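# Drive the utility cart into the yellow parking bay

## Task

Get the utility cart parked in the yellow bay so that every one of its four wheels sits inside the taped outline and none touches the tape. The three tubes in its top tray must remain upright. The robot must not tip over or finish leaning. The cart has to stay in place by itself at the end: if it only stays there because the robot is holding it, the task is not done.

## Robot and tools

ROBOT. A simulated Hello Robot Stretch 4 with a single arm. It has an omni-wheel base, a lift that slides up a mast, a telescoping arm that reaches forward, a wrist with yaw, pitch and roll joints, and a two-finger gripper. The robot is about 1.6 m tall and the base rim extends at most 0.23 m from the base origin. There are four cameras: head_camera, head_left_camera and head_right_camera (fisheye) on the head, and wrist_camera on the gripper. Occasionally something nudges a loose object briefly.

FRAMES. The base frame has its origin on the floor under the base centre, with x forward, y left and z up. hand_pose is reported in this frame and marks the point between the fingers, 0.015 m short of the tips. The printed value may be slightly wrong. The odometry frame is the base frame where the scene began. base_odometry comes from wheel turns only, so wheel slip shows up as travel. Heading is positive to the left and runs from -3.142 to 3.142.

execute_actions(actions, cameras). actions is a list holding one action, or an empty list to just get state and images. An action can contain "base", "joints" or both, with optional "pace" and "contact_limits". Alternatively it contains only {"end_of_arm": "enable_torque"}. All motions in an action begin together.
- base: one relative move from where the base last measured itself. {"translate_m": d} drives straight in metres, forward positive, range -2 to 2. {"strafe_m": d} slides sideways in metres, left positive, range -2 to 2. {"rotate_rad": d} turns in place in radians, counter-clockwise from above positive, range -3.2 to 3.2.
- joints: absolute targets, keyed by name. lift_m is 0 to 1.2 m. arm_m is 0 to 0.55 m of extension. wrist_yaw_rad is -1.134 to 4.276; 0 points forward, positive is left, 3.14 is folded back, and above 3.4 the arm may get in the way. wrist_pitch_rad is -1.117 to 4.259; 0 is level and 1.57 points down. wrist_roll_rad is -1.117 to 4.259; at 0 the fingers are level, and positive turns clockwise as seen from behind. gripper_m is the finger gap, 0 to 0.08 m. A joint target outside its range is clamped and the result reports it. Any other bad value or unknown key rejects the whole call, and nothing moves.
- pace: "slow", "default", "fast" or "max". The base moves at 0.1/0.3/0.4/0.6 m/s and turns at 1/2/3/4 rad/s. With the lift above 0.2, these speeds are reduced, down to 0.3 m/s and 1 rad/s at the top.
- contact_limits: {"arm_m": x} with x from 0 (gentlest) to 0.75. It sets how hard the arm may push before it stops. The default is 0.5.
- cameras: a list of camera names, or "all". If omitted or null, you get every camera. [] gives no images.
A single action runs for at most 15 s. Any joint or the base that you leave out may keep pushing toward its old target. At the start of a scene, you can unfold the wrist with lift_m 0.4 and wrist_yaw_rad 0 together.

wait(seconds): 0 to 10 s with no new command. It returns the same state and images as an empty action.
zoom_image(camera, region): returns an enlarged view of the latest full image from that camera. region is [x0, y0, x1, y1] in pixels, measured from the top-left corner, and can be at most 504x504.
read_manual(section): gives only licence text and is of no use for control.
finished_scene(scene): ends the current scene, which cannot be undone. Pass the scene number. The result says whether the task succeeded and states the next task. If a result reports a stop, any later movement, wait or finish calls in that same reply are skipped.

RESULT LINES. base_status and joint_status describe how each commanded motion ended:
- "done": reached the target. For the base this only means the wheels turned the full amount.
- "off_target": stopped short and may still be pushing.
- "contact_stop_at_<key>": blocked by contact; that part goes slack.
- "limit_stop_at_<name>": stopped by a built-in limit.
- "time_out"
- "torque_fault": a wrist or gripper motor switched off and went limp. Send enable_torque to recover.
"limit_stop_at_tilt" means a lean over 6 degrees: the lift, arm and wheels go slack and refuse commands until the lean eases. "limit_stop_at_own_body" means a self-collision stop; moving away from the body still works. on_its_own reports what you did not command, such as held targets, slack parts and tilt or effort outside normal.
Other readings:
- lidar_m: 12 distances in 30-degree sectors. The 1st is straight ahead, then counter-clockwise (4th left, 7th behind, 10th right). "-" means nothing seen or closer than 0.25 m. It sees from about 0.15 m up, and misses clear objects, thin legs and much of what is behind.
- wrist_depth_mm: a 7x7 grid of depths in mm, 100 to 2000, or "-".
- turned_by_wheels vs turned_by_imu: a gap over about 0.1 rad suggests a collision or slip. The heading error is roughly their difference.
- base_tilt: degrees, forward/right positive, with a fixed bias of up to about 1.5.
- motor_effort: percent of maximum, positive toward higher joint values, with the peak in brackets. It is noisy and has small fixed offsets. For wheel_0/1/2, positive means turning right.
- gripper: after a grip, off_target means something is between the fingers. An effort held beyond about 50 causes a torque fault.
Camera calibration (K, distortion, T_world_to_cam from the base frame) is provided and is only approximate.

CAUTIONS. Avoid drops, slams, hard impacts and very strong pushes. Pushing or pulling the cart hard, especially with the gripper high or a high contact limit, can tip the robot. Carrying more than 1 kg with arm_m over 0.2 while driving or turning is risky, and more so at fast paces. Pressing the gripper against things can fault the wrist. Move the cart gently so the tubes stay upright. Let go before finishing so the cart rests on its own within the bay. Between calls, the robot keeps holding its last command.

Each tool is called after "Request:" by a JSON object that holds its "method" and its "body".

## Session

I'll start by checking the current state and images.

Request:
{"method": "execute_actions", "body": {"actions": []}}

Scene clock: 0.00 s.
base_odometry: x=+0.000 y=+0.000 heading=+0.000 (m, m, rad; odometry frame)
turned_by_wheels: +0.000 (rad since the last result)
turned_by_imu: +0.000 (rad since the last result)
base_tilt: forward=+0.0 right=-0.4 (deg)
lidar_m: 1.64 1.96 1.01 1.03 2.02 2.03 2.11 0.69 0.60 0.60 0.74 1.61
base_status: not commanded
joint_positions: lift_m=+0.285 arm_m=+0.000 wrist_yaw_rad=+3.097 wrist_pitch_rad=-0.002 wrist_roll_rad=-0.003 gripper_m=+0.040
joint_status: not commanded
motor_effort: lift_m=+20 arm_m=+0 wrist_yaw_rad=-1 wrist_pitch_rad=-10 wrist_roll_rad=+1 gripper_m=+1 wheel_0=+0 wheel_1=+0 wheel_2=+0 (%)
hand_pose: x=-0.0373 y=+0.0968 z=+0.4639 quat_wxyz=(+0.022, +0.001, -0.002, +1.000) (m; base frame)
wrist_depth_mm: - 141 - - - - 1983 / - 125 - - - - 1863 / - 128 185 - - - 1921 / 138 139 297 - - - 1921 / 1537 - - - - 1921 1863 / 1464 1618 1661 1863 1863 1921 1708 / 1118 - 113 1229 116 1281 1281
pictures: head_camera, head_left_camera, head_right_camera, wrist_camera
Images, in order (width x height): head_camera 420x560, head_left_camera 420x672, head_right_camera 420x672, wrist_camera 616x392.

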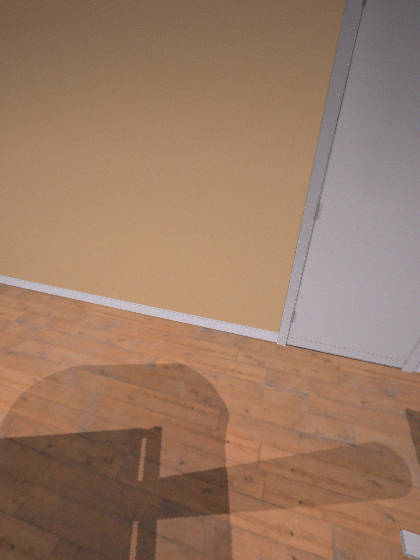

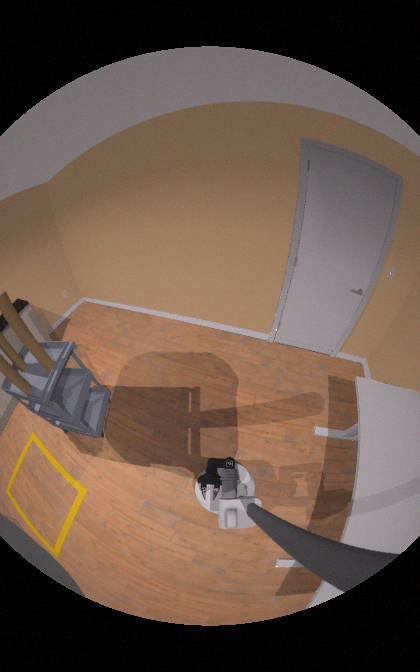

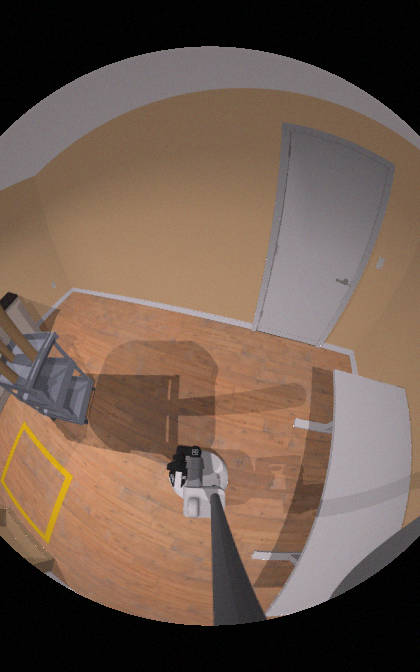

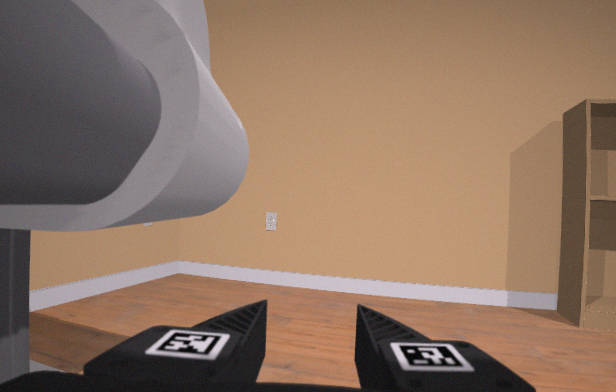

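Request:
{"method": "execute_actions", "body": {"actions": [{"base": {"rotate_rad": 1.6}}]}}

Scene clock: 3.83 s.
base_odometry: x=+0.000 y=+0.000 heading=+1.600 (m, m, rad; odometry frame)
turned_by_wheels: +1.600 (rad since the last result)
turned_by_imu: +1.584 (rad since the last result)
base_tilt: forward=+0.0 right=-0.4 (deg)
lidar_m: 1.18 1.99 2.12 2.13 0.67 0.60 0.61 0.78 1.61 1.66 2.02 1.02
base_status: done
joint_positions: lift_m=+0.285 arm_m=+0.000 wrist_yaw_rad=+3.097 wrist_pitch_rad=-0.002 wrist_roll_rad=-0.003 gripper_m=+0.040
joint_status: not commanded
motor_effort: lift_m=+20(20) arm_m=+0(0) wrist_yaw_rad=+0(1) wrist_pitch_rad=-12(9) wrist_roll_rad=+1(1) gripper_m=+1(4) wheel_0=-2(6) wheel_1=-1(4) wheel_2=+0(8) (%)
hand_pose: x=-0.0373 y=+0.0968 z=+0.4639 quat_wxyz=(+0.022, +0.001, -0.002, +1.000) (m; base frame)
wrist_depth_mm: - 141 1618 1618 1537 1366 1308 / - 125 778 1618 1464 1366 1281 / - 128 185 1008 946 878 831 / 138 140 298 1537 1430 1336 1281 / 1661 1808 1618 1537 1464 1336 1281 / 1537 1661 1205 1576 1397 1366 1281 / 1098 - 113 1229 116 1255 1205
pictures: head_camera, head_left_camera, head_right_camera, wrist_camera
camera_calibration (this result's frames):
wrist_camera: T_world_to_cam=[[0.0132409, 0.998623, 0.0507611, -0.118866], [-0.0289419, 0.0511271, -0.998273, 0.515004], [-0.999493, 0.0117489, 0.029579, 0.0972137], [0, 0, 0, 1]] pos_world=[0.113643, 0.0912295, 0.517273]
Images, in order (width x height): head_camera 420x560, head_left_camera 420x672, head_right_camera 420x672, wrist_camera 616x392.

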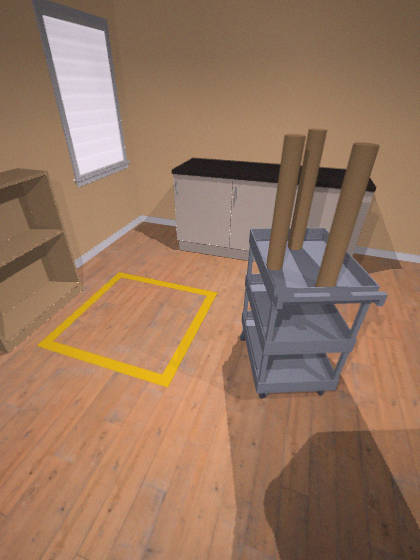

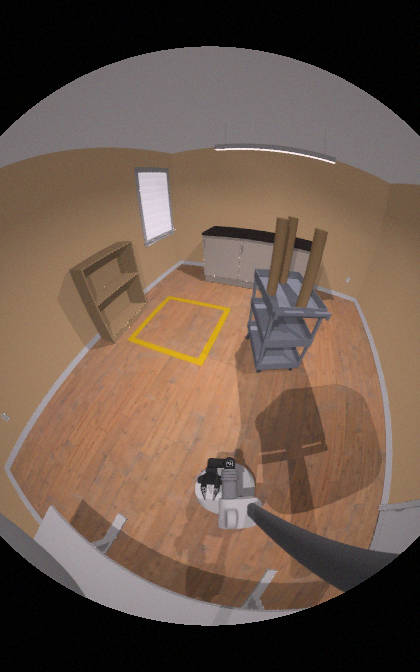

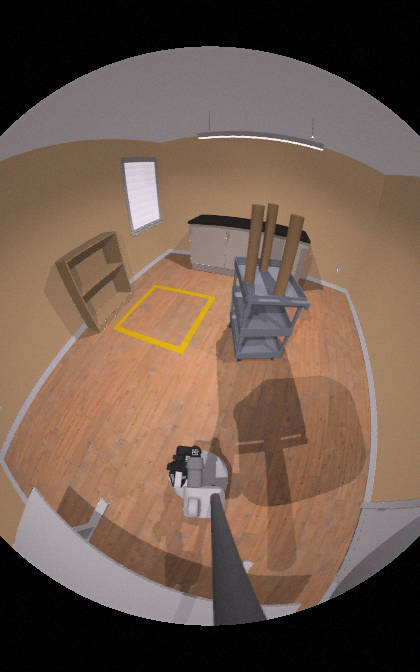

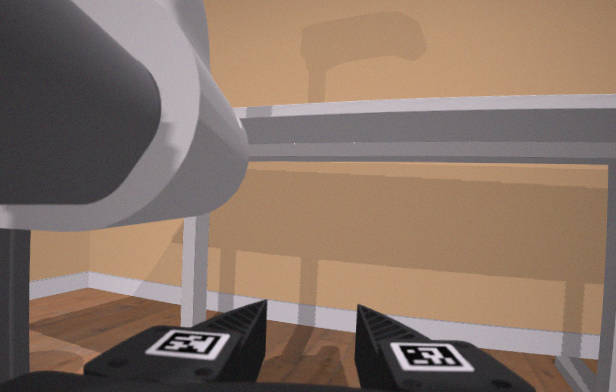

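Request:
{"method": "zoom_image", "body": {"camera": "head_camera", "region": [210, 120, 420, 420]}}

Request:
{"method": "zoom_image", "body": {"camera": "head_camera", "region": [20, 250, 260, 410]}}

Region (210, 120, 420, 420) of head_camera's 420x560 image, scaled by 1.680, with more detail than that image has; it fills the left 353 columns of this view, and the rest is white.

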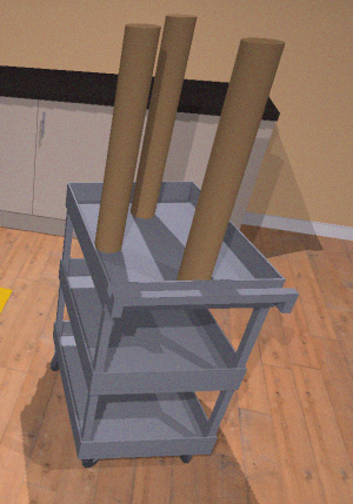

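Region (20, 250, 260, 410) of head_camera's 420x560 image, scaled by 2.100, with more detail than that image has.

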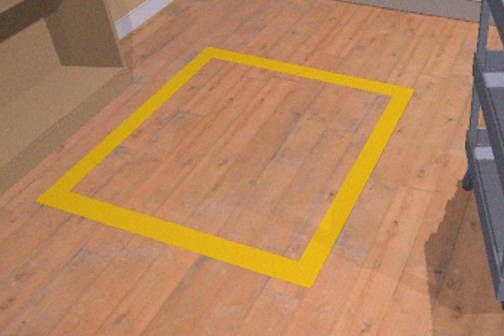

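Request:
{"method": "zoom_image", "body": {"camera": "head_camera", "region": [230, 310, 350, 410]}}

Request:
{"method": "zoom_image", "body": {"camera": "head_camera", "region": [240, 220, 400, 330]}}

Region (230, 310, 350, 410) of head_camera's 420x560 image, scaled by 4.200, with more detail than that image has.

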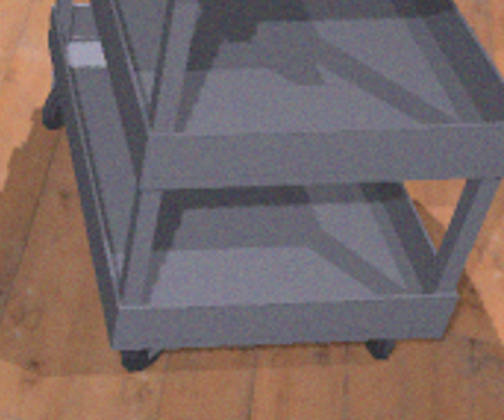

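Region (240, 220, 400, 330) of head_camera's 420x560 image, scaled by 3.150, with more detail than that image has; it fills the top 346 rows of this view, and the rest is white.

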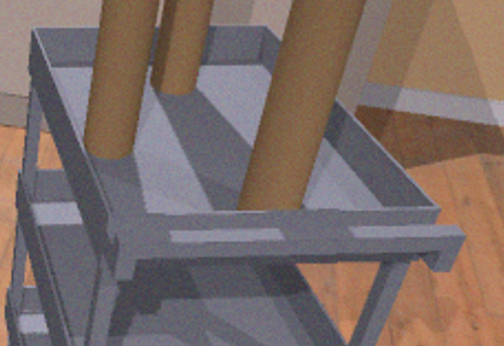

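Request:
{"method": "execute_actions", "body": {"actions": [{"base": {"strafe_m": -1.125}, "joints": {"lift_m": 0.4, "wrist_yaw_rad": 0}, "pace": "max"}]}}

Scene clock: 127.20 s.
base_odometry: x=+1.124 y=+0.032 heading=+1.600 (m, m, rad; odometry frame)
turned_by_wheels: +0.000 (rad since the last result)
turned_by_imu: -0.003 (rad since the last result)
base_tilt: forward=-0.1 right=-0.3 (deg)
lidar_m: 1.47 1.06 2.90 1.71 1.12 1.06 1.00 0.66 0.56 0.57 0.71 1.41
base_status: done
joint_positions: lift_m=+0.400 arm_m=+0.000 wrist_yaw_rad=+0.000 wrist_pitch_rad=-0.002 wrist_roll_rad=-0.003 gripper_m=+0.040
joint_status: all done
motor_effort: lift_m=+23(24) arm_m=+0(0) wrist_yaw_rad=-2(8) wrist_pitch_rad=-8(10) wrist_roll_rad=+1(0) gripper_m=+1(0) wheel_0=-1(13) wheel_1=-1(13) wheel_2=-1(2) (%)
hand_pose: x=+0.3839 y=-0.0874 z=+0.5783 quat_wxyz=(+1.000, -0.002, -0.001, +0.000) (m; base frame)
wrist_depth_mm: 904 - - - - - - / 854 - - - - - 1756 / 946 1060 - - - - 1808 / - - - - - - 1808 / 809 1098 - - - - 1708 / 1336 1366 1863 - - - 1661 / 1025 - 113 1464 116 1537 1430
pictures: head_camera, head_left_camera, head_right_camera, wrist_camera
camera_calibration (this result's frames):
wrist_camera: T_world_to_cam=[[0.0316705, -0.998208, 0.0507652, -0.127831], [0.0312262, -0.0497777, -0.998272, 0.618901], [0.99901, 0.033201, 0.0295938, -0.248409], [0, 0, 0, 1]] pos_world=[0.232886, -0.0885473, 0.631673]
Images, in order (width x height): head_camera 420x560, head_left_camera 420x672, head_right_camera 420x672, wrist_camera 616x392.

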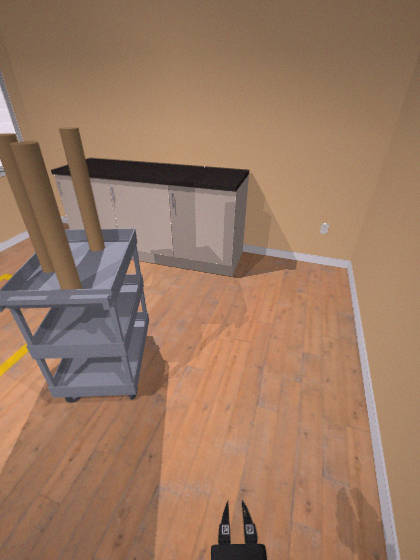

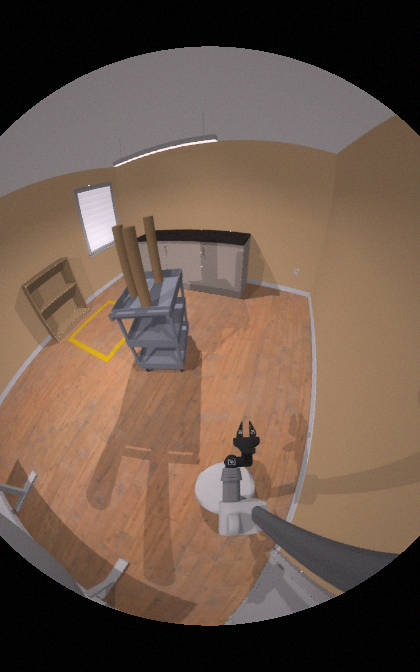

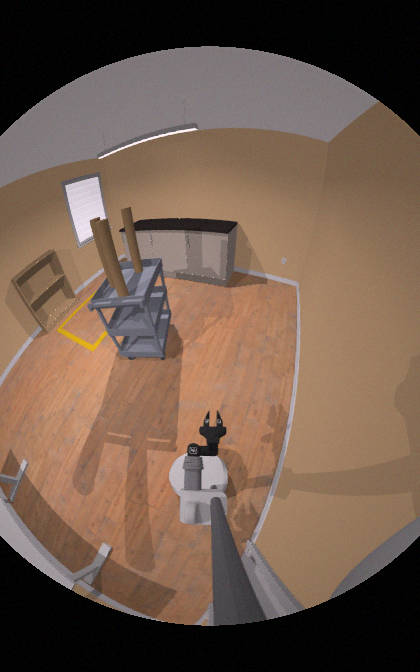

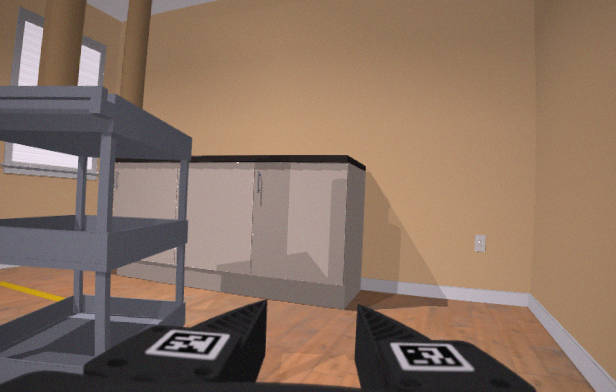

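Request:
{"method": "execute_actions", "body": {"actions": [{"base": {"translate_m": 1.0}, "joints": {"lift_m": 0.97, "wrist_pitch_rad": 1.57, "wrist_roll_rad": 1.12, "gripper_m": 0.08}, "pace": "max"}], "cameras": ["head_left_camera"]}}

Request:
{"method": "execute_actions", "body": {"actions": [{"base": {"rotate_rad": 1.117}, "pace": "fast"}]}}

Scene clock: 141.33 s.
base_odometry: x=+1.096 y=+1.032 heading=+1.599 (m, m, rad; odometry frame)
turned_by_wheels: +0.000 (rad since the last result)
turned_by_imu: -0.002 (rad since the last result)
base_tilt: forward=+0.0 right=-0.4 (deg)
lidar_m: 1.38 0.54 0.37 0.37 2.14 1.96 1.64 1.03 0.91 0.92 1.13 1.98
base_status: done
joint_positions: lift_m=+0.970 arm_m=+0.000 wrist_yaw_rad=+0.000 wrist_pitch_rad=+1.570 wrist_roll_rad=+1.120 gripper_m=+0.080
joint_status: all done
motor_effort: lift_m=+24(28) arm_m=+0(0) wrist_yaw_rad=-1(0) wrist_pitch_rad=-1(9) wrist_roll_rad=+2(5) gripper_m=+1(1) wheel_0=-2(7) wheel_1=+0(5) wheel_2=-1(13) (%)
hand_pose: x=+0.1714 y=-0.0874 z=+0.9352 quat_wxyz=(+0.599, +0.376, +0.599, -0.375) (m; base frame)
wrist_depth_mm: 1098 1098 1078 1078 1098 1078 1008 / 1118 1098 1078 1078 1098 1042 1078 / 1098 1098 1098 1078 1060 1060 1078 / 1098 1098 1078 1060 1060 1060 1060 / 1098 1078 1078 866 866 1060 1060 / 1078 1098 1078 854 854 549 1060 / - - 931 1060 854 106 -
pictures: head_left_camera
Images, in order (width x height): head_left_camera 420x672.

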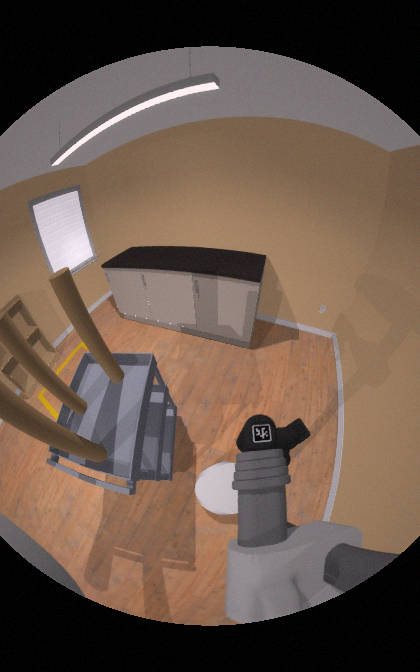

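Scene clock: 143.23 s.
base_odometry: x=+1.096 y=+1.032 heading=+2.716 (m, m, rad; odometry frame)
turned_by_wheels: +1.117 (rad since the last result)
turned_by_imu: +1.106 (rad since the last result)
base_tilt: forward=+0.1 right=-0.4 (deg)
lidar_m: 0.38 0.36 2.09 1.95 1.48 0.99 0.90 0.92 1.21 1.39 1.39 0.51
base_status: done
joint_positions: lift_m=+0.970 arm_m=+0.000 wrist_yaw_rad=+0.000 wrist_pitch_rad=+1.570 wrist_roll_rad=+1.120 gripper_m=+0.080
joint_status: not commanded
motor_effort: lift_m=+23(24) arm_m=+0(0) wrist_yaw_rad=+0(2) wrist_pitch_rad=+1(0) wrist_roll_rad=+2(1) gripper_m=+3(1) wheel_0=-1(5) wheel_1=+1(6) wheel_2=+0(7) (%)
hand_pose: x=+0.1714 y=-0.0874 z=+0.9353 quat_wxyz=(+0.599, +0.376, +0.599, -0.375) (m; base frame)
wrist_depth_mm: 627 621 1098 1098 1078 1060 1078 / 621 621 1078 1078 1078 1060 1078 / 621 621 1078 1078 1078 1060 1060 / 621 615 1078 1078 1060 1060 1060 / 615 615 1078 854 866 1078 1060 / 580 530 1042 854 854 544 1042 / - - 1078 1078 842 106 -
pictures: head_camera, head_left_camera, head_right_camera, wrist_camera
camera_calibration (this result's frames):
wrist_camera: T_world_to_cam=[[-0.877718, -0.478094, -0.0321968, 0.139672], [-0.477281, 0.878241, -0.0299243, 0.244475], [0.0425832, -0.0108982, -0.999033, 1.07548], [0, 0, 0, 1]] pos_world=[0.193479, -0.136211, 1.08625]
Images, in order (width x height): head_camera 420x560, head_left_camera 420x672, head_right_camera 420x672, wrist_camera 616x392.

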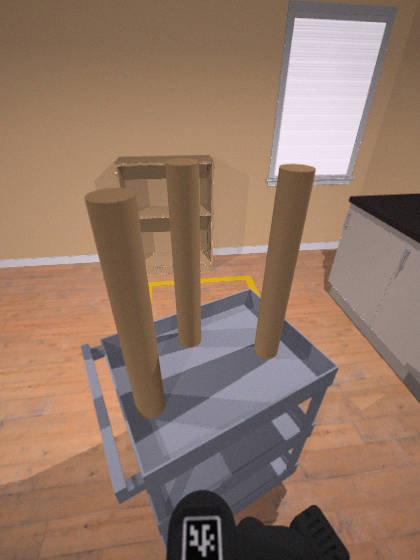

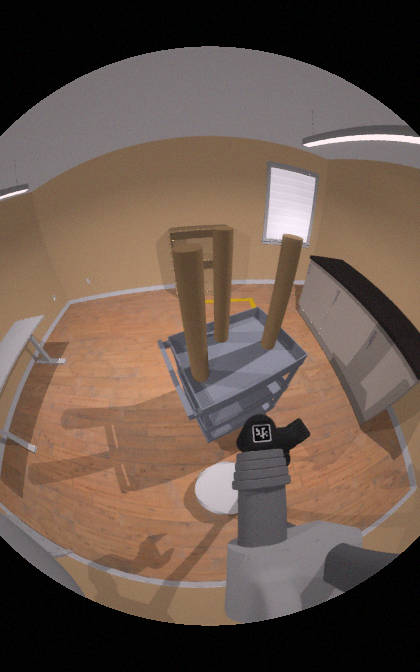

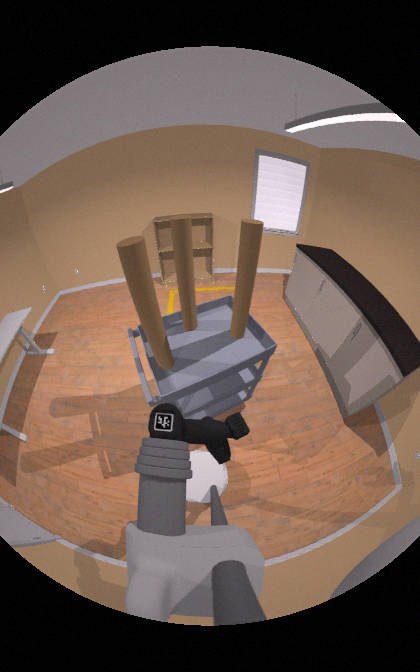

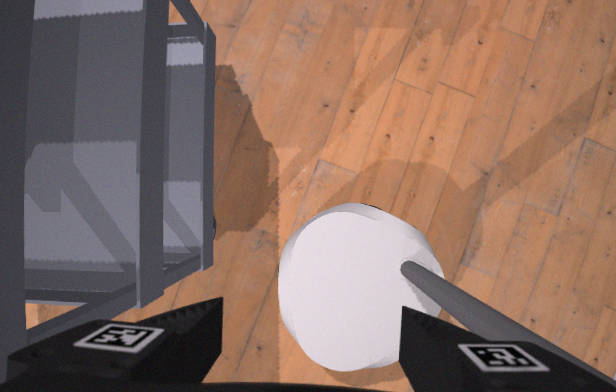

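Request:
{"method": "zoom_image", "body": {"camera": "head_camera", "region": [70, 260, 350, 510]}}

Region (70, 260, 350, 510) of head_camera's 420x560 image, scaled by 1.800, with more detail than that image has; it fills the top 450 rows of this view, and the rest is white.

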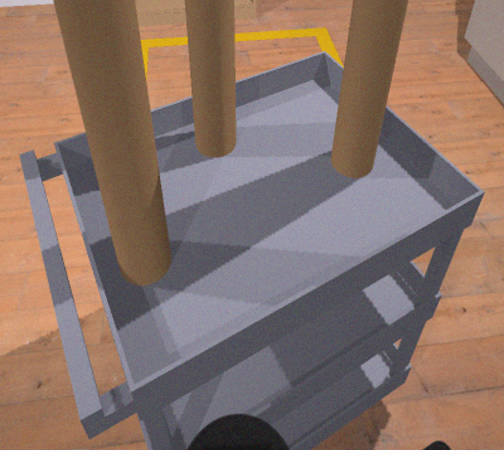

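Request:
{"method": "execute_actions", "body": {"actions": [{"joints": {"arm_m": 0.18, "wrist_yaw_rad": 1.57, "wrist_roll_rad": 2.69}, "pace": "fast"}], "cameras": ["head_camera", "wrist_camera"]}}

Scene clock: 189.13 s.
base_odometry: x=+1.096 y=+1.032 heading=+2.716 (m, m, rad; odometry frame)
turned_by_wheels: +0.000 (rad since the last result)
turned_by_imu: +0.001 (rad since the last result)
base_tilt: forward=+0.0 right=-0.4 (deg)
lidar_m: 0.37 0.37 2.11 1.97 1.48 1.00 0.91 0.94 1.19 1.40 1.37 0.51
base_status: not commanded
joint_positions: lift_m=+0.970 arm_m=+0.179 wrist_yaw_rad=+1.569 wrist_pitch_rad=+1.570 wrist_roll_rad=+2.690 gripper_m=+0.080
joint_status: all done
motor_effort: lift_m=+23(23) arm_m=+8(9) wrist_yaw_rad=+1(6) wrist_pitch_rad=+0(3) wrist_roll_rad=+2(7) gripper_m=+1(1) wheel_0=-1(1) wheel_1=+1(1) wheel_2=+0(1) (%)
hand_pose: x=+0.4369 y=+0.0001 z=+0.9353 quat_wxyz=(+0.599, +0.376, +0.599, -0.375) (m; base frame)
wrist_depth_mm: 297 296 294 291 1078 1078 1078 / 296 294 291 291 1060 1078 1078 / 296 293 291 290 1078 1060 1042 / 293 291 290 290 1078 1042 1060 / 293 290 290 287 1025 854 1060 / 291 290 289 287 866 842 842 / - - 286 287 1060 106 -
pictures: head_camera, wrist_camera
camera_calibration (this result's frames):
wrist_camera: T_world_to_cam=[[-0.877975, -0.477634, -0.0320365, 0.414511], [-0.476879, 0.878504, -0.0285726, 0.292875], [0.0417914, -0.00980849, -0.999078, 1.06551], [0, 0, 0, 1]] pos_world=[0.459067, -0.0488564, 1.08618]
Images, in order (width x height): head_camera 420x560, wrist_camera 616x392.

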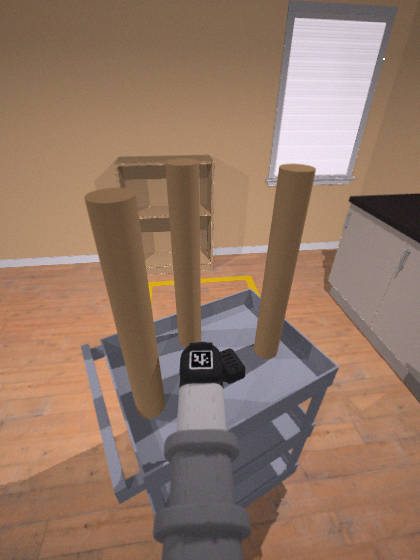

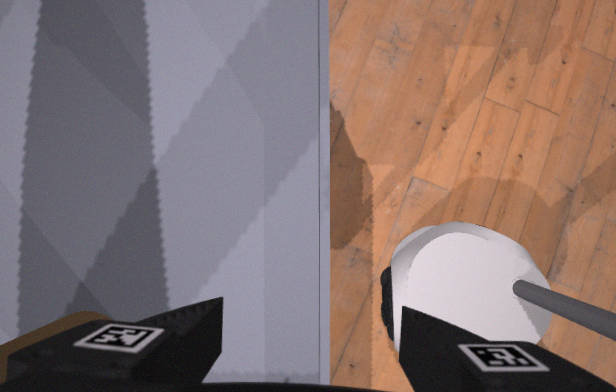

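Request:
{"method": "execute_actions", "body": {"actions": [{"joints": {"lift_m": 0.865, "gripper_m": 0.04}}], "cameras": ["wrist_camera"]}}

Request:
{"method": "execute_actions", "body": {"actions": [{"joints": {"gripper_m": 0.0}}], "cameras": ["head_camera", "wrist_camera"]}}

Scene clock: 196.80 s.
base_odometry: x=+1.096 y=+1.032 heading=+2.716 (m, m, rad; odometry frame)
turned_by_wheels: +0.000 (rad since the last result)
turned_by_imu: +0.001 (rad since the last result)
base_tilt: forward=+0.1 right=-0.4 (deg)
lidar_m: 0.38 0.37 2.09 1.96 1.48 0.98 0.92 0.92 1.20 1.38 1.37 0.51
base_status: not commanded
joint_positions: lift_m=+0.865 arm_m=+0.179 wrist_yaw_rad=+1.569 wrist_pitch_rad=+1.570 wrist_roll_rad=+2.690 gripper_m=+0.040
joint_status: all done
motor_effort: lift_m=+15(17) arm_m=+8(8) wrist_yaw_rad=+2(0) wrist_pitch_rad=+0(1) wrist_roll_rad=+2(2) gripper_m=+1(2) wheel_0=-1(1) wheel_1=+1(1) wheel_2=+0(1) (%)
hand_pose: x=+0.4369 y=+0.0001 z=+0.8310 quat_wxyz=(+0.599, +0.376, +0.599, -0.375) (m; base frame)
wrist_depth_mm: 190 189 188 187 991 960 960 / 190 189 187 186 960 976 960 / 189 188 187 186 976 976 946 / 187 187 186 185 976 960 960 / 187 187 185 185 960 759 976 / 186 186 185 184 750 750 741 / 185 - 114 183 117 750 750
pictures: wrist_camera
camera_calibration (this result's frames):
wrist_camera: T_world_to_cam=[[-0.877987, -0.47761, -0.0320365, 0.411176], [-0.476856, 0.878517, -0.0285725, 0.289884], [0.0417911, -0.00980947, -0.999078, 0.961305], [0, 0, 0, 1]] pos_world=[0.459066, -0.0488564, 0.981875]
Images, in order (width x height): wrist_camera 616x392.

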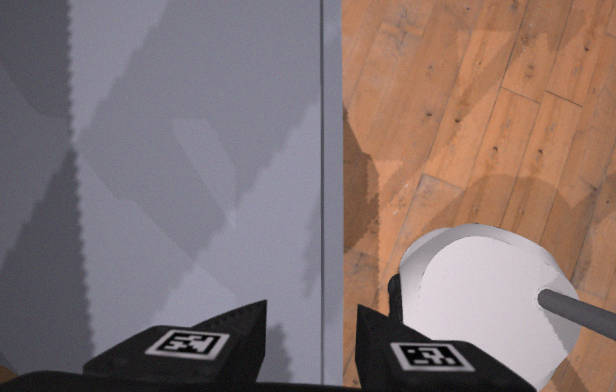

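Scene clock: 197.93 s.
base_odometry: x=+1.096 y=+1.032 heading=+2.716 (m, m, rad; odometry frame)
turned_by_wheels: +0.000 (rad since the last result)
turned_by_imu: +0.000 (rad since the last result)
base_tilt: forward=-0.1 right=-0.5 (deg)
lidar_m: 0.39 0.38 2.10 1.94 1.47 0.99 0.91 0.94 1.21 1.39 1.38 0.53
base_status: not commanded
joint_positions: lift_m=+0.865 arm_m=+0.179 wrist_yaw_rad=+1.573 wrist_pitch_rad=+1.569 wrist_roll_rad=+2.687 gripper_m=+0.004
joint_status: gripper_m off_target (ended at +0.004, target +0.000)
on_its_own: gripper_m is held at +0.003, not at your +0.000, by its contact guard: the fingers met something
motor_effort: lift_m=+16(16) arm_m=+7(8) wrist_yaw_rad=-10(10) wrist_pitch_rad=+1(6) wrist_roll_rad=+10(10) gripper_m=-26(27) wheel_0=-1(1) wheel_1=+1(1) wheel_2=+0(5) (%)
hand_pose: x=+0.4370 y=+0.0006 z=+0.8309 quat_wxyz=(+0.600, +0.374, +0.601, -0.373) (m; base frame)
wrist_depth_mm: 190 189 187 187 960 960 960 / 189 188 187 186 976 976 960 / 188 187 186 185 976 960 976 / 187 187 186 185 960 946 946 / 187 186 184 184 976 750 946 / 187 185 184 154 842 732 750 / 186 185 - 104 - 741 750
pictures: head_camera, wrist_camera
camera_calibration (this result's frames):
wrist_camera: T_world_to_cam=[[-0.874791, -0.483414, -0.0324428, 0.410443], [-0.48269, 0.875349, -0.0278395, 0.291428], [0.0418567, -0.00869396, -0.999086, 0.961188], [0, 0, 0, 1]] pos_world=[0.459489, -0.0483304, 0.981738]
Images, in order (width x height): head_camera 420x560, wrist_camera 616x392.

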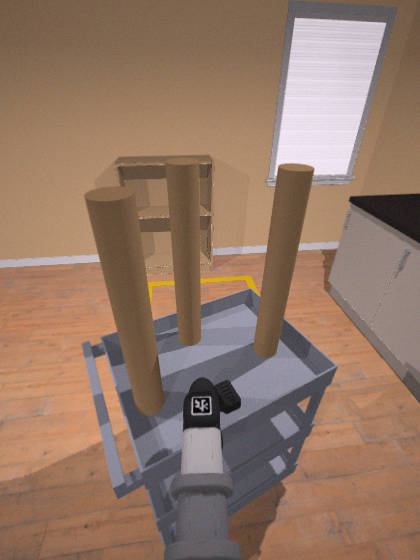

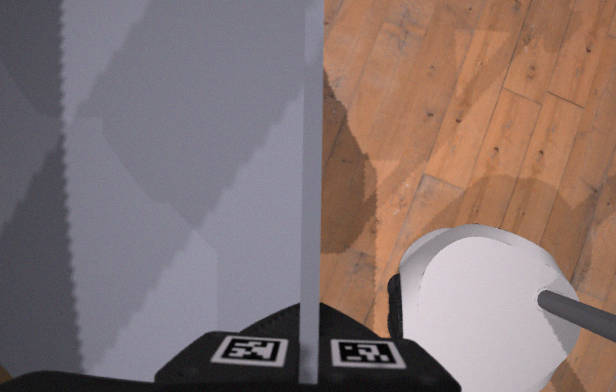

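Request:
{"method": "execute_actions", "body": {"actions": [{"base": {"translate_m": 0.15}, "pace": "slow"}]}}

Scene clock: 203.17 s.
base_odometry: x=+0.959 y=+1.094 heading=+2.716 (m, m, rad; odometry frame)
turned_by_wheels: +0.000 (rad since the last result)
turned_by_imu: +0.000 (rad since the last result)
base_tilt: forward=-0.1 right=-0.4 (deg)
lidar_m: 0.39 0.40 2.12 1.98 1.71 1.14 1.06 1.06 1.38 1.34 1.36 0.50
base_status: done
joint_positions: lift_m=+0.865 arm_m=+0.179 wrist_yaw_rad=+1.563 wrist_pitch_rad=+1.569 wrist_roll_rad=+2.697 gripper_m=+0.004
joint_status: not commanded
on_its_own: gripper_m is held at +0.003, not at your +0.000, by its contact guard: the fingers met something; wrist_yaw_rad is at rest, and its effort (+17) is outside its rest range (-13 to +13); wrist_roll_rad is at rest, and its effort (-19) is outside its rest range (-13 to +13)
motor_effort: lift_m=+16(16) arm_m=+7(8) wrist_yaw_rad=+17(19) wrist_pitch_rad=+3(9) wrist_roll_rad=-19(19) gripper_m=-29(28) wheel_0=-1(8) wheel_1=+0(7) wheel_2=-3(7) (%)
hand_pose: x=+0.4370 y=-0.0002 z=+0.8309 quat_wxyz=(+0.596, +0.380, +0.597, -0.379) (m; base frame)
wrist_depth_mm: 189 188 187 186 976 960 976 / 189 188 187 186 976 976 976 / 187 187 186 185 960 976 991 / 187 186 185 185 946 976 960 / 187 186 185 183 976 750 960 / 186 185 184 141 842 759 741 / 185 185 - 108 - 741 750
pictures: head_camera, head_left_camera, head_right_camera, wrist_camera
camera_calibration (this result's frames):
wrist_camera: T_world_to_cam=[[-0.884248, -0.46589, -0.0324496, 0.414185], [-0.465157, 0.884792, -0.0277845, 0.284451], [0.0416556, -0.00947423, -0.999087, 0.961269], [0, 0, 0, 1]] pos_world=[0.458514, -0.0496085, 0.981735]
Images, in order (width x height): head_camera 420x560, head_left_camera 420x672, head_right_camera 420x672, wrist_camera 616x392.

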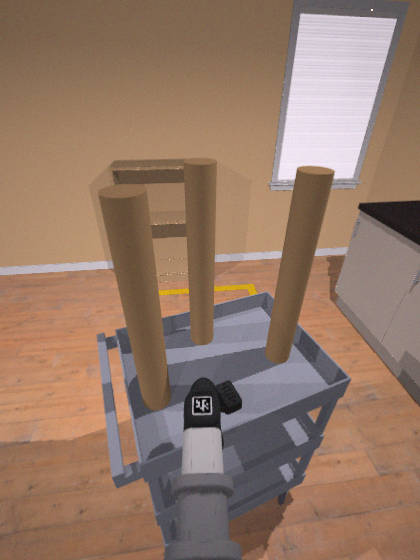

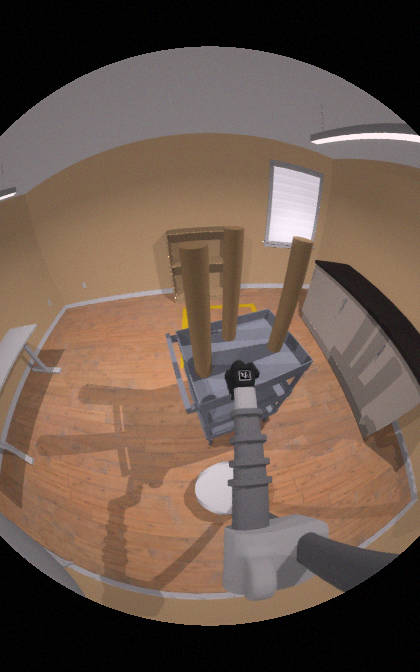

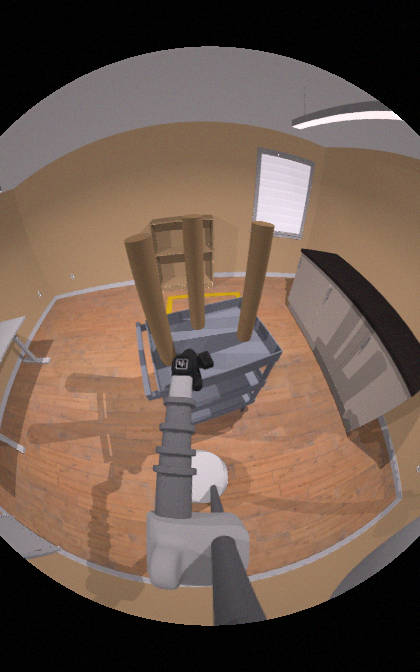

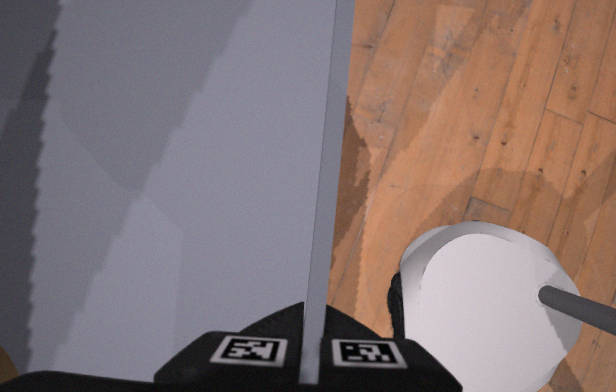

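Request:
{"method": "execute_actions", "body": {"actions": [{"base": {"translate_m": 0.4}, "pace": "default"}]}}

Scene clock: 218.13 s.
torque_fault: gripper_m switched itself off since the last result.
base_odometry: x=+0.595 y=+1.259 heading=+2.716 (m, m, rad; odometry frame)
turned_by_wheels: +0.000 (rad since the last result)
turned_by_imu: -0.002 (rad since the last result)
base_tilt: forward=+0.0 right=-0.5 (deg)
lidar_m: 0.38 0.39 2.14 1.99 2.05 1.57 1.46 1.49 1.89 1.29 1.30 0.45
base_status: done
joint_positions: lift_m=+0.865 arm_m=+0.179 wrist_yaw_rad=+1.569 wrist_pitch_rad=+1.570 wrist_roll_rad=+2.690 gripper_m=+0.067
joint_status: not commanded
on_its_own: gripper_m is off since a torque_fault, until you send "end_of_arm": "enable_torque" (your +0.000 is given up)
motor_effort: lift_m=+16(16) arm_m=+7(7) wrist_yaw_rad=+1(42) wrist_pitch_rad=-1(12) wrist_roll_rad=+0(37) gripper_m=+1(54) wheel_0=+1(5) wheel_1=+1(6) wheel_2=+0(16) (%)
hand_pose: x=+0.4370 y=+0.0001 z=+0.8308 quat_wxyz=(+0.599, +0.376, +0.599, -0.376) (m; base frame)
wrist_depth_mm: 189 189 188 187 186 150 960 / 189 188 187 186 186 144 960 / 188 187 186 185 185 960 960 / 187 187 185 185 183 960 960 / 187 186 185 184 151 750 946 / 185 185 184 183 136 750 750 / - - 145 183 118 - 741
pictures: head_camera, head_left_camera, head_right_camera, wrist_camera
camera_calibration (this result's frames):
wrist_camera: T_world_to_cam=[[-0.878302, -0.47703, -0.032061, 0.411428], [-0.476277, 0.878832, -0.0285257, 0.28962], [0.0417839, -0.00978423, -0.999079, 0.961188], [0, 0, 0, 1]] pos_world=[0.459136, -0.0488594, 0.981755]
Images, in order (width x height): head_camera 420x560, head_left_camera 420x672, head_right_camera 420x672, wrist_camera 616x392.

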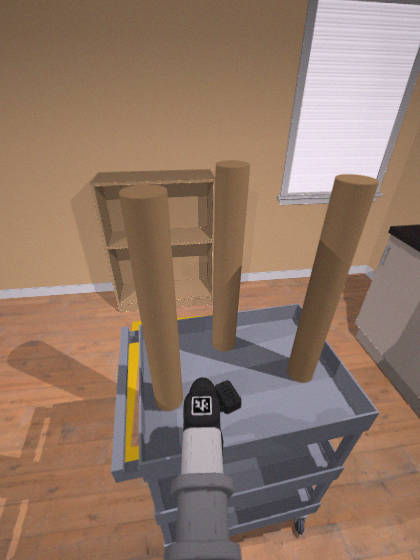

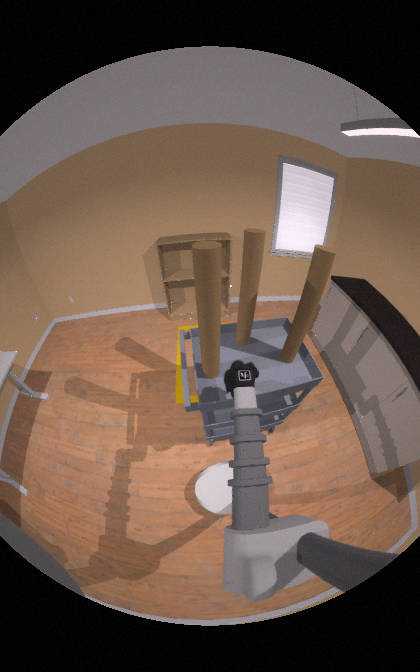

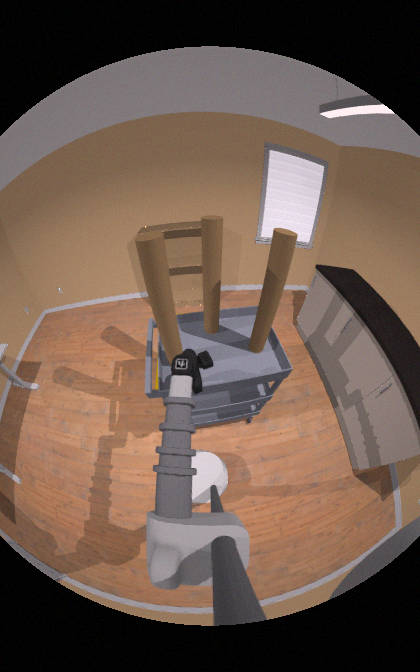

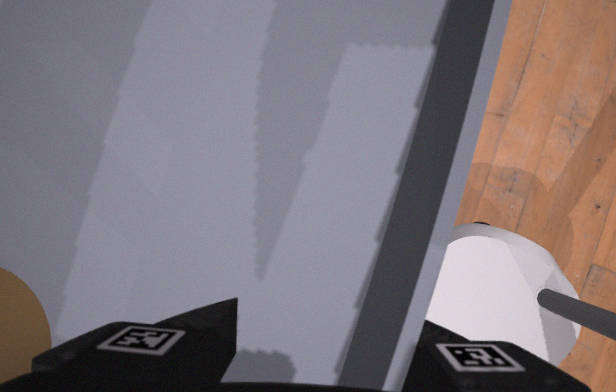

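Request:
{"method": "execute_actions", "body": {"actions": [{"end_of_arm": "enable_torque"}], "cameras": ["head_camera", "wrist_camera"]}}

Request:
{"method": "zoom_image", "body": {"camera": "head_camera", "region": [100, 280, 400, 550]}}

Scene clock: 222.57 s.
base_odometry: x=+0.595 y=+1.259 heading=+2.716 (m, m, rad; odometry frame)
turned_by_wheels: +0.000 (rad since the last result)
turned_by_imu: +0.001 (rad since the last result)
base_tilt: forward=+0.1 right=-0.3 (deg)
lidar_m: 0.38 0.39 2.16 1.98 2.04 1.58 1.44 1.48 1.89 1.29 1.28 0.44
base_status: not commanded
joint_positions: lift_m=+0.865 arm_m=+0.179 wrist_yaw_rad=+1.569 wrist_pitch_rad=+1.570 wrist_roll_rad=+2.690 gripper_m=+0.067
joint_status: not commanded
end_of_arm: enable_torque: each motor that was off is on again
on_its_own: gripper_m is held at +0.067, not at your +0.000, since a torque_fault
motor_effort: lift_m=+16(16) arm_m=+7(8) wrist_yaw_rad=+0(1) wrist_pitch_rad=+1(1) wrist_roll_rad=-1(0) gripper_m=+0(2) wheel_0=+1(1) wheel_1=+1(1) wheel_2=+0(1) (%)
hand_pose: x=+0.4370 y=+0.0001 z=+0.8308 quat_wxyz=(+0.599, +0.376, +0.599, -0.376) (m; base frame)
wrist_depth_mm: 190 189 187 187 186 151 991 / 189 187 187 186 185 144 960 / 188 187 186 186 185 960 976 / 187 186 185 184 183 960 960 / 187 186 185 184 151 750 960 / 186 185 184 183 136 741 750 / - - 145 183 118 - 741
pictures: head_camera, wrist_camera
camera_calibration (this result's frames):
wrist_camera: T_world_to_cam=[[-0.878302, -0.477031, -0.032061, 0.411428], [-0.476278, 0.878832, -0.0285258, 0.289621], [0.0417839, -0.00978432, -0.999079, 0.961188], [0, 0, 0, 1]] pos_world=[0.459136, -0.0488594, 0.981755]
Images, in order (width x height): head_camera 420x560, wrist_camera 616x392.

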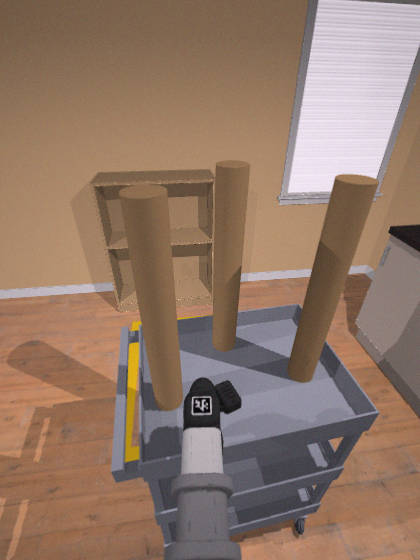

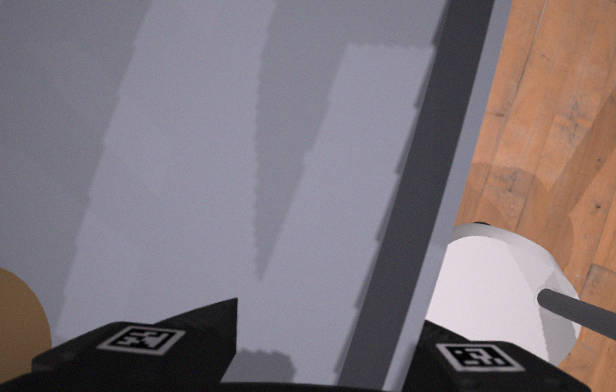

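Region (100, 280, 400, 550) of head_camera's 420x560 image, scaled by 1.680, with more detail than that image has; it fills the top 454 rows of this view, and the rest is white.

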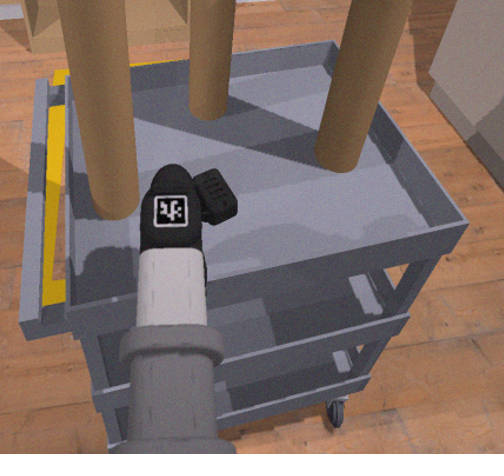

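Request:
{"method": "execute_actions", "body": {"actions": [{"base": {"strafe_m": -0.122}, "joints": {"wrist_roll_rad": 2.99, "gripper_m": 0.08}}], "cameras": ["head_camera", "wrist_camera"]}}

Scene clock: 253.03 s.
base_odometry: x=+0.645 y=+1.370 heading=+2.716 (m, m, rad; odometry frame)
turned_by_wheels: +0.000 (rad since the last result)
turned_by_imu: +0.001 (rad since the last result)
base_tilt: forward=-0.1 right=-0.4 (deg)
lidar_m: 0.40 0.40 2.26 2.12 2.19 1.57 1.45 1.47 1.90 1.17 1.19 0.46
base_status: done
joint_positions: lift_m=+0.865 arm_m=+0.179 wrist_yaw_rad=+1.570 wrist_pitch_rad=+1.570 wrist_roll_rad=+2.990 gripper_m=+0.080
joint_status: all done
motor_effort: lift_m=+16(17) arm_m=+8(7) wrist_yaw_rad=-1(2) wrist_pitch_rad=+0(0) wrist_roll_rad=+2(6) gripper_m=+3(3) wheel_0=+0(9) wheel_1=+2(6) wheel_2=-1(2) (%)
hand_pose: x=+0.4370 y=+0.0001 z=+0.8308 quat_wxyz=(+0.536, +0.461, +0.536, -0.461) (m; base frame)
wrist_depth_mm: 191 189 189 187 976 976 960 / 190 189 187 186 976 976 976 / 189 187 187 186 960 960 960 / 187 187 186 185 976 759 759 / 187 186 186 184 976 750 750 / 186 185 184 184 960 750 741 / - - 183 183 946 106 -
pictures: head_camera, wrist_camera
camera_calibration (this result's frames):
wrist_camera: T_world_to_cam=[[-0.979852, -0.197196, -0.0316895, 0.455456], [-0.196324, 0.980121, -0.0286331, 0.167378], [0.0367059, -0.0218348, -0.999088, 0.963415], [0, 0, 0, 1]] pos_world=[0.443777, -0.0532008, 0.981762]
Images, in order (width x height): head_camera 420x560, wrist_camera 616x392.

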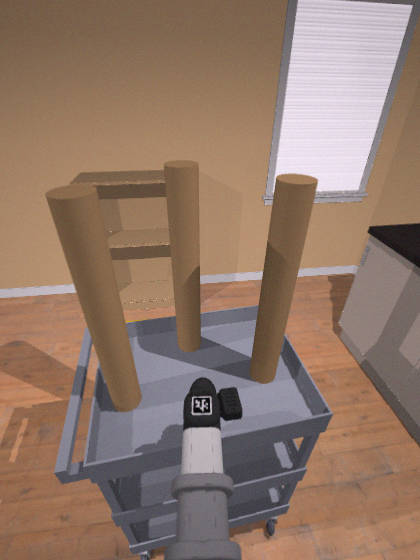

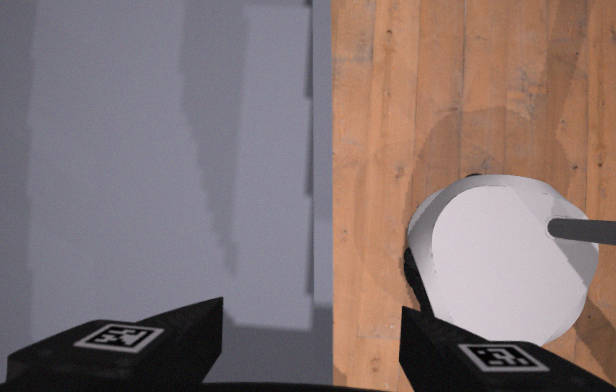

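Request:
{"method": "execute_actions", "body": {"actions": [{"joints": {"gripper_m": 0.0}}], "cameras": []}}

Request:
{"method": "execute_actions", "body": {"actions": [{"base": {"translate_m": 0.2}, "pace": "slow"}], "cameras": ["head_camera", "wrist_camera"]}}

Scene clock: 259.13 s.
base_odometry: x=+0.645 y=+1.370 heading=+2.716 (m, m, rad; odometry frame)
turned_by_wheels: +0.000 (rad since the last result)
turned_by_imu: +0.001 (rad since the last result)
base_tilt: forward=-0.1 right=-0.5 (deg)
lidar_m: 0.41 0.42 2.27 2.12 2.18 1.58 1.44 1.47 1.90 1.16 1.18 0.47
base_status: not commanded
joint_positions: lift_m=+0.865 arm_m=+0.179 wrist_yaw_rad=+1.573 wrist_pitch_rad=+1.571 wrist_roll_rad=+2.986 gripper_m=+0.004
joint_status: gripper_m off_target (ended at +0.004, target +0.000)
on_its_own: gripper_m is held at +0.003, not at your +0.000, by its contact guard: the fingers met something
motor_effort: lift_m=+17(17) arm_m=+6(8) wrist_yaw_rad=-11(10) wrist_pitch_rad=-1(1) wrist_roll_rad=+12(12) gripper_m=-26(26) wheel_0=+0(1) wheel_1=+1(3) wheel_2=+1(4) (%)
hand_pose: x=+0.4372 y=+0.0002 z=+0.8308 quat_wxyz=(+0.538, +0.459, +0.538, -0.459) (m; base frame)
wrist_depth_mm: 189 189 188 187 991 976 976 / 189 188 187 186 976 976 991 / 189 187 186 186 960 960 960 / 187 187 185 185 960 768 768 / 187 186 185 184 960 750 741 / 186 185 184 154 960 750 741 / 186 185 - 104 - 946 946
pictures: none
No camera images: the call's "cameras" was empty. Leave "cameras" out to get every camera's image.

Scene clock: 262.43 s.
base_odometry: x=+0.463 y=+1.453 heading=+2.716 (m, m, rad; odometry frame)
turned_by_wheels: +0.000 (rad since the last result)
turned_by_imu: -0.001 (rad since the last result)
base_tilt: forward=+0.0 right=-0.5 (deg)
lidar_m: 0.41 0.43 2.70 2.14 2.20 1.77 1.64 1.68 1.26 1.13 1.15 0.45
base_status: done
joint_positions: lift_m=+0.865 arm_m=+0.179 wrist_yaw_rad=+1.563 wrist_pitch_rad=+1.572 wrist_roll_rad=+2.997 gripper_m=+0.004
joint_status: not commanded
on_its_own: gripper_m is held at +0.003, not at your +0.000, by its contact guard: the fingers met something; wrist_yaw_rad is at rest, and its effort (+20) is outside its rest range (-13 to +13); wrist_roll_rad is at rest, and its effort (-18) is outside its rest range (-13 to +13)
motor_effort: lift_m=+17(17) arm_m=+6(7) wrist_yaw_rad=+20(20) wrist_pitch_rad=-8(7) wrist_roll_rad=-18(18) gripper_m=-28(29) wheel_0=-2(5) wheel_1=+0(4) wheel_2=-3(8) (%)
hand_pose: x=+0.4372 y=-0.0010 z=+0.8308 quat_wxyz=(+0.533, +0.464, +0.533, -0.465) (m; base frame)
wrist_depth_mm: 190 190 189 187 976 976 960 / 190 188 188 186 976 976 960 / 189 188 187 186 976 976 960 / 187 187 186 185 976 750 768 / 187 186 185 184 976 750 750 / 186 185 184 140 960 741 750 / 186 184 - 104 - 946 946
pictures: head_camera, wrist_camera
camera_calibration (this result's frames):
wrist_camera: T_world_to_cam=[[-0.982495, -0.183658, -0.0312096, 0.456158], [-0.182706, 0.982677, -0.0310588, 0.164581], [0.0363732, -0.0248129, -0.99903, 0.963426], [0, 0, 0, 1]] pos_world=[0.4432, -0.0540478, 0.98184]
Images, in order (width x height): head_camera 420x560, wrist_camera 616x392.

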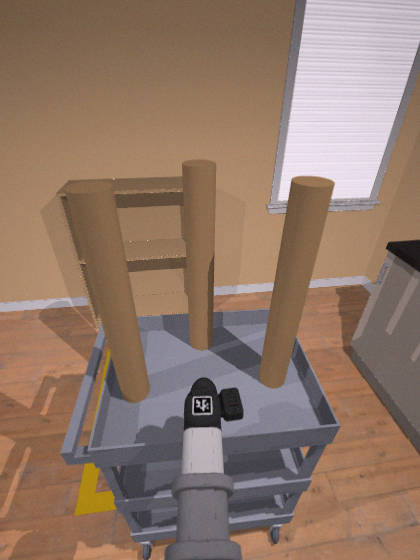

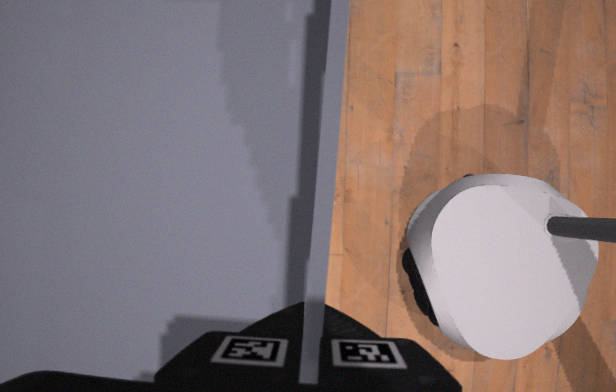

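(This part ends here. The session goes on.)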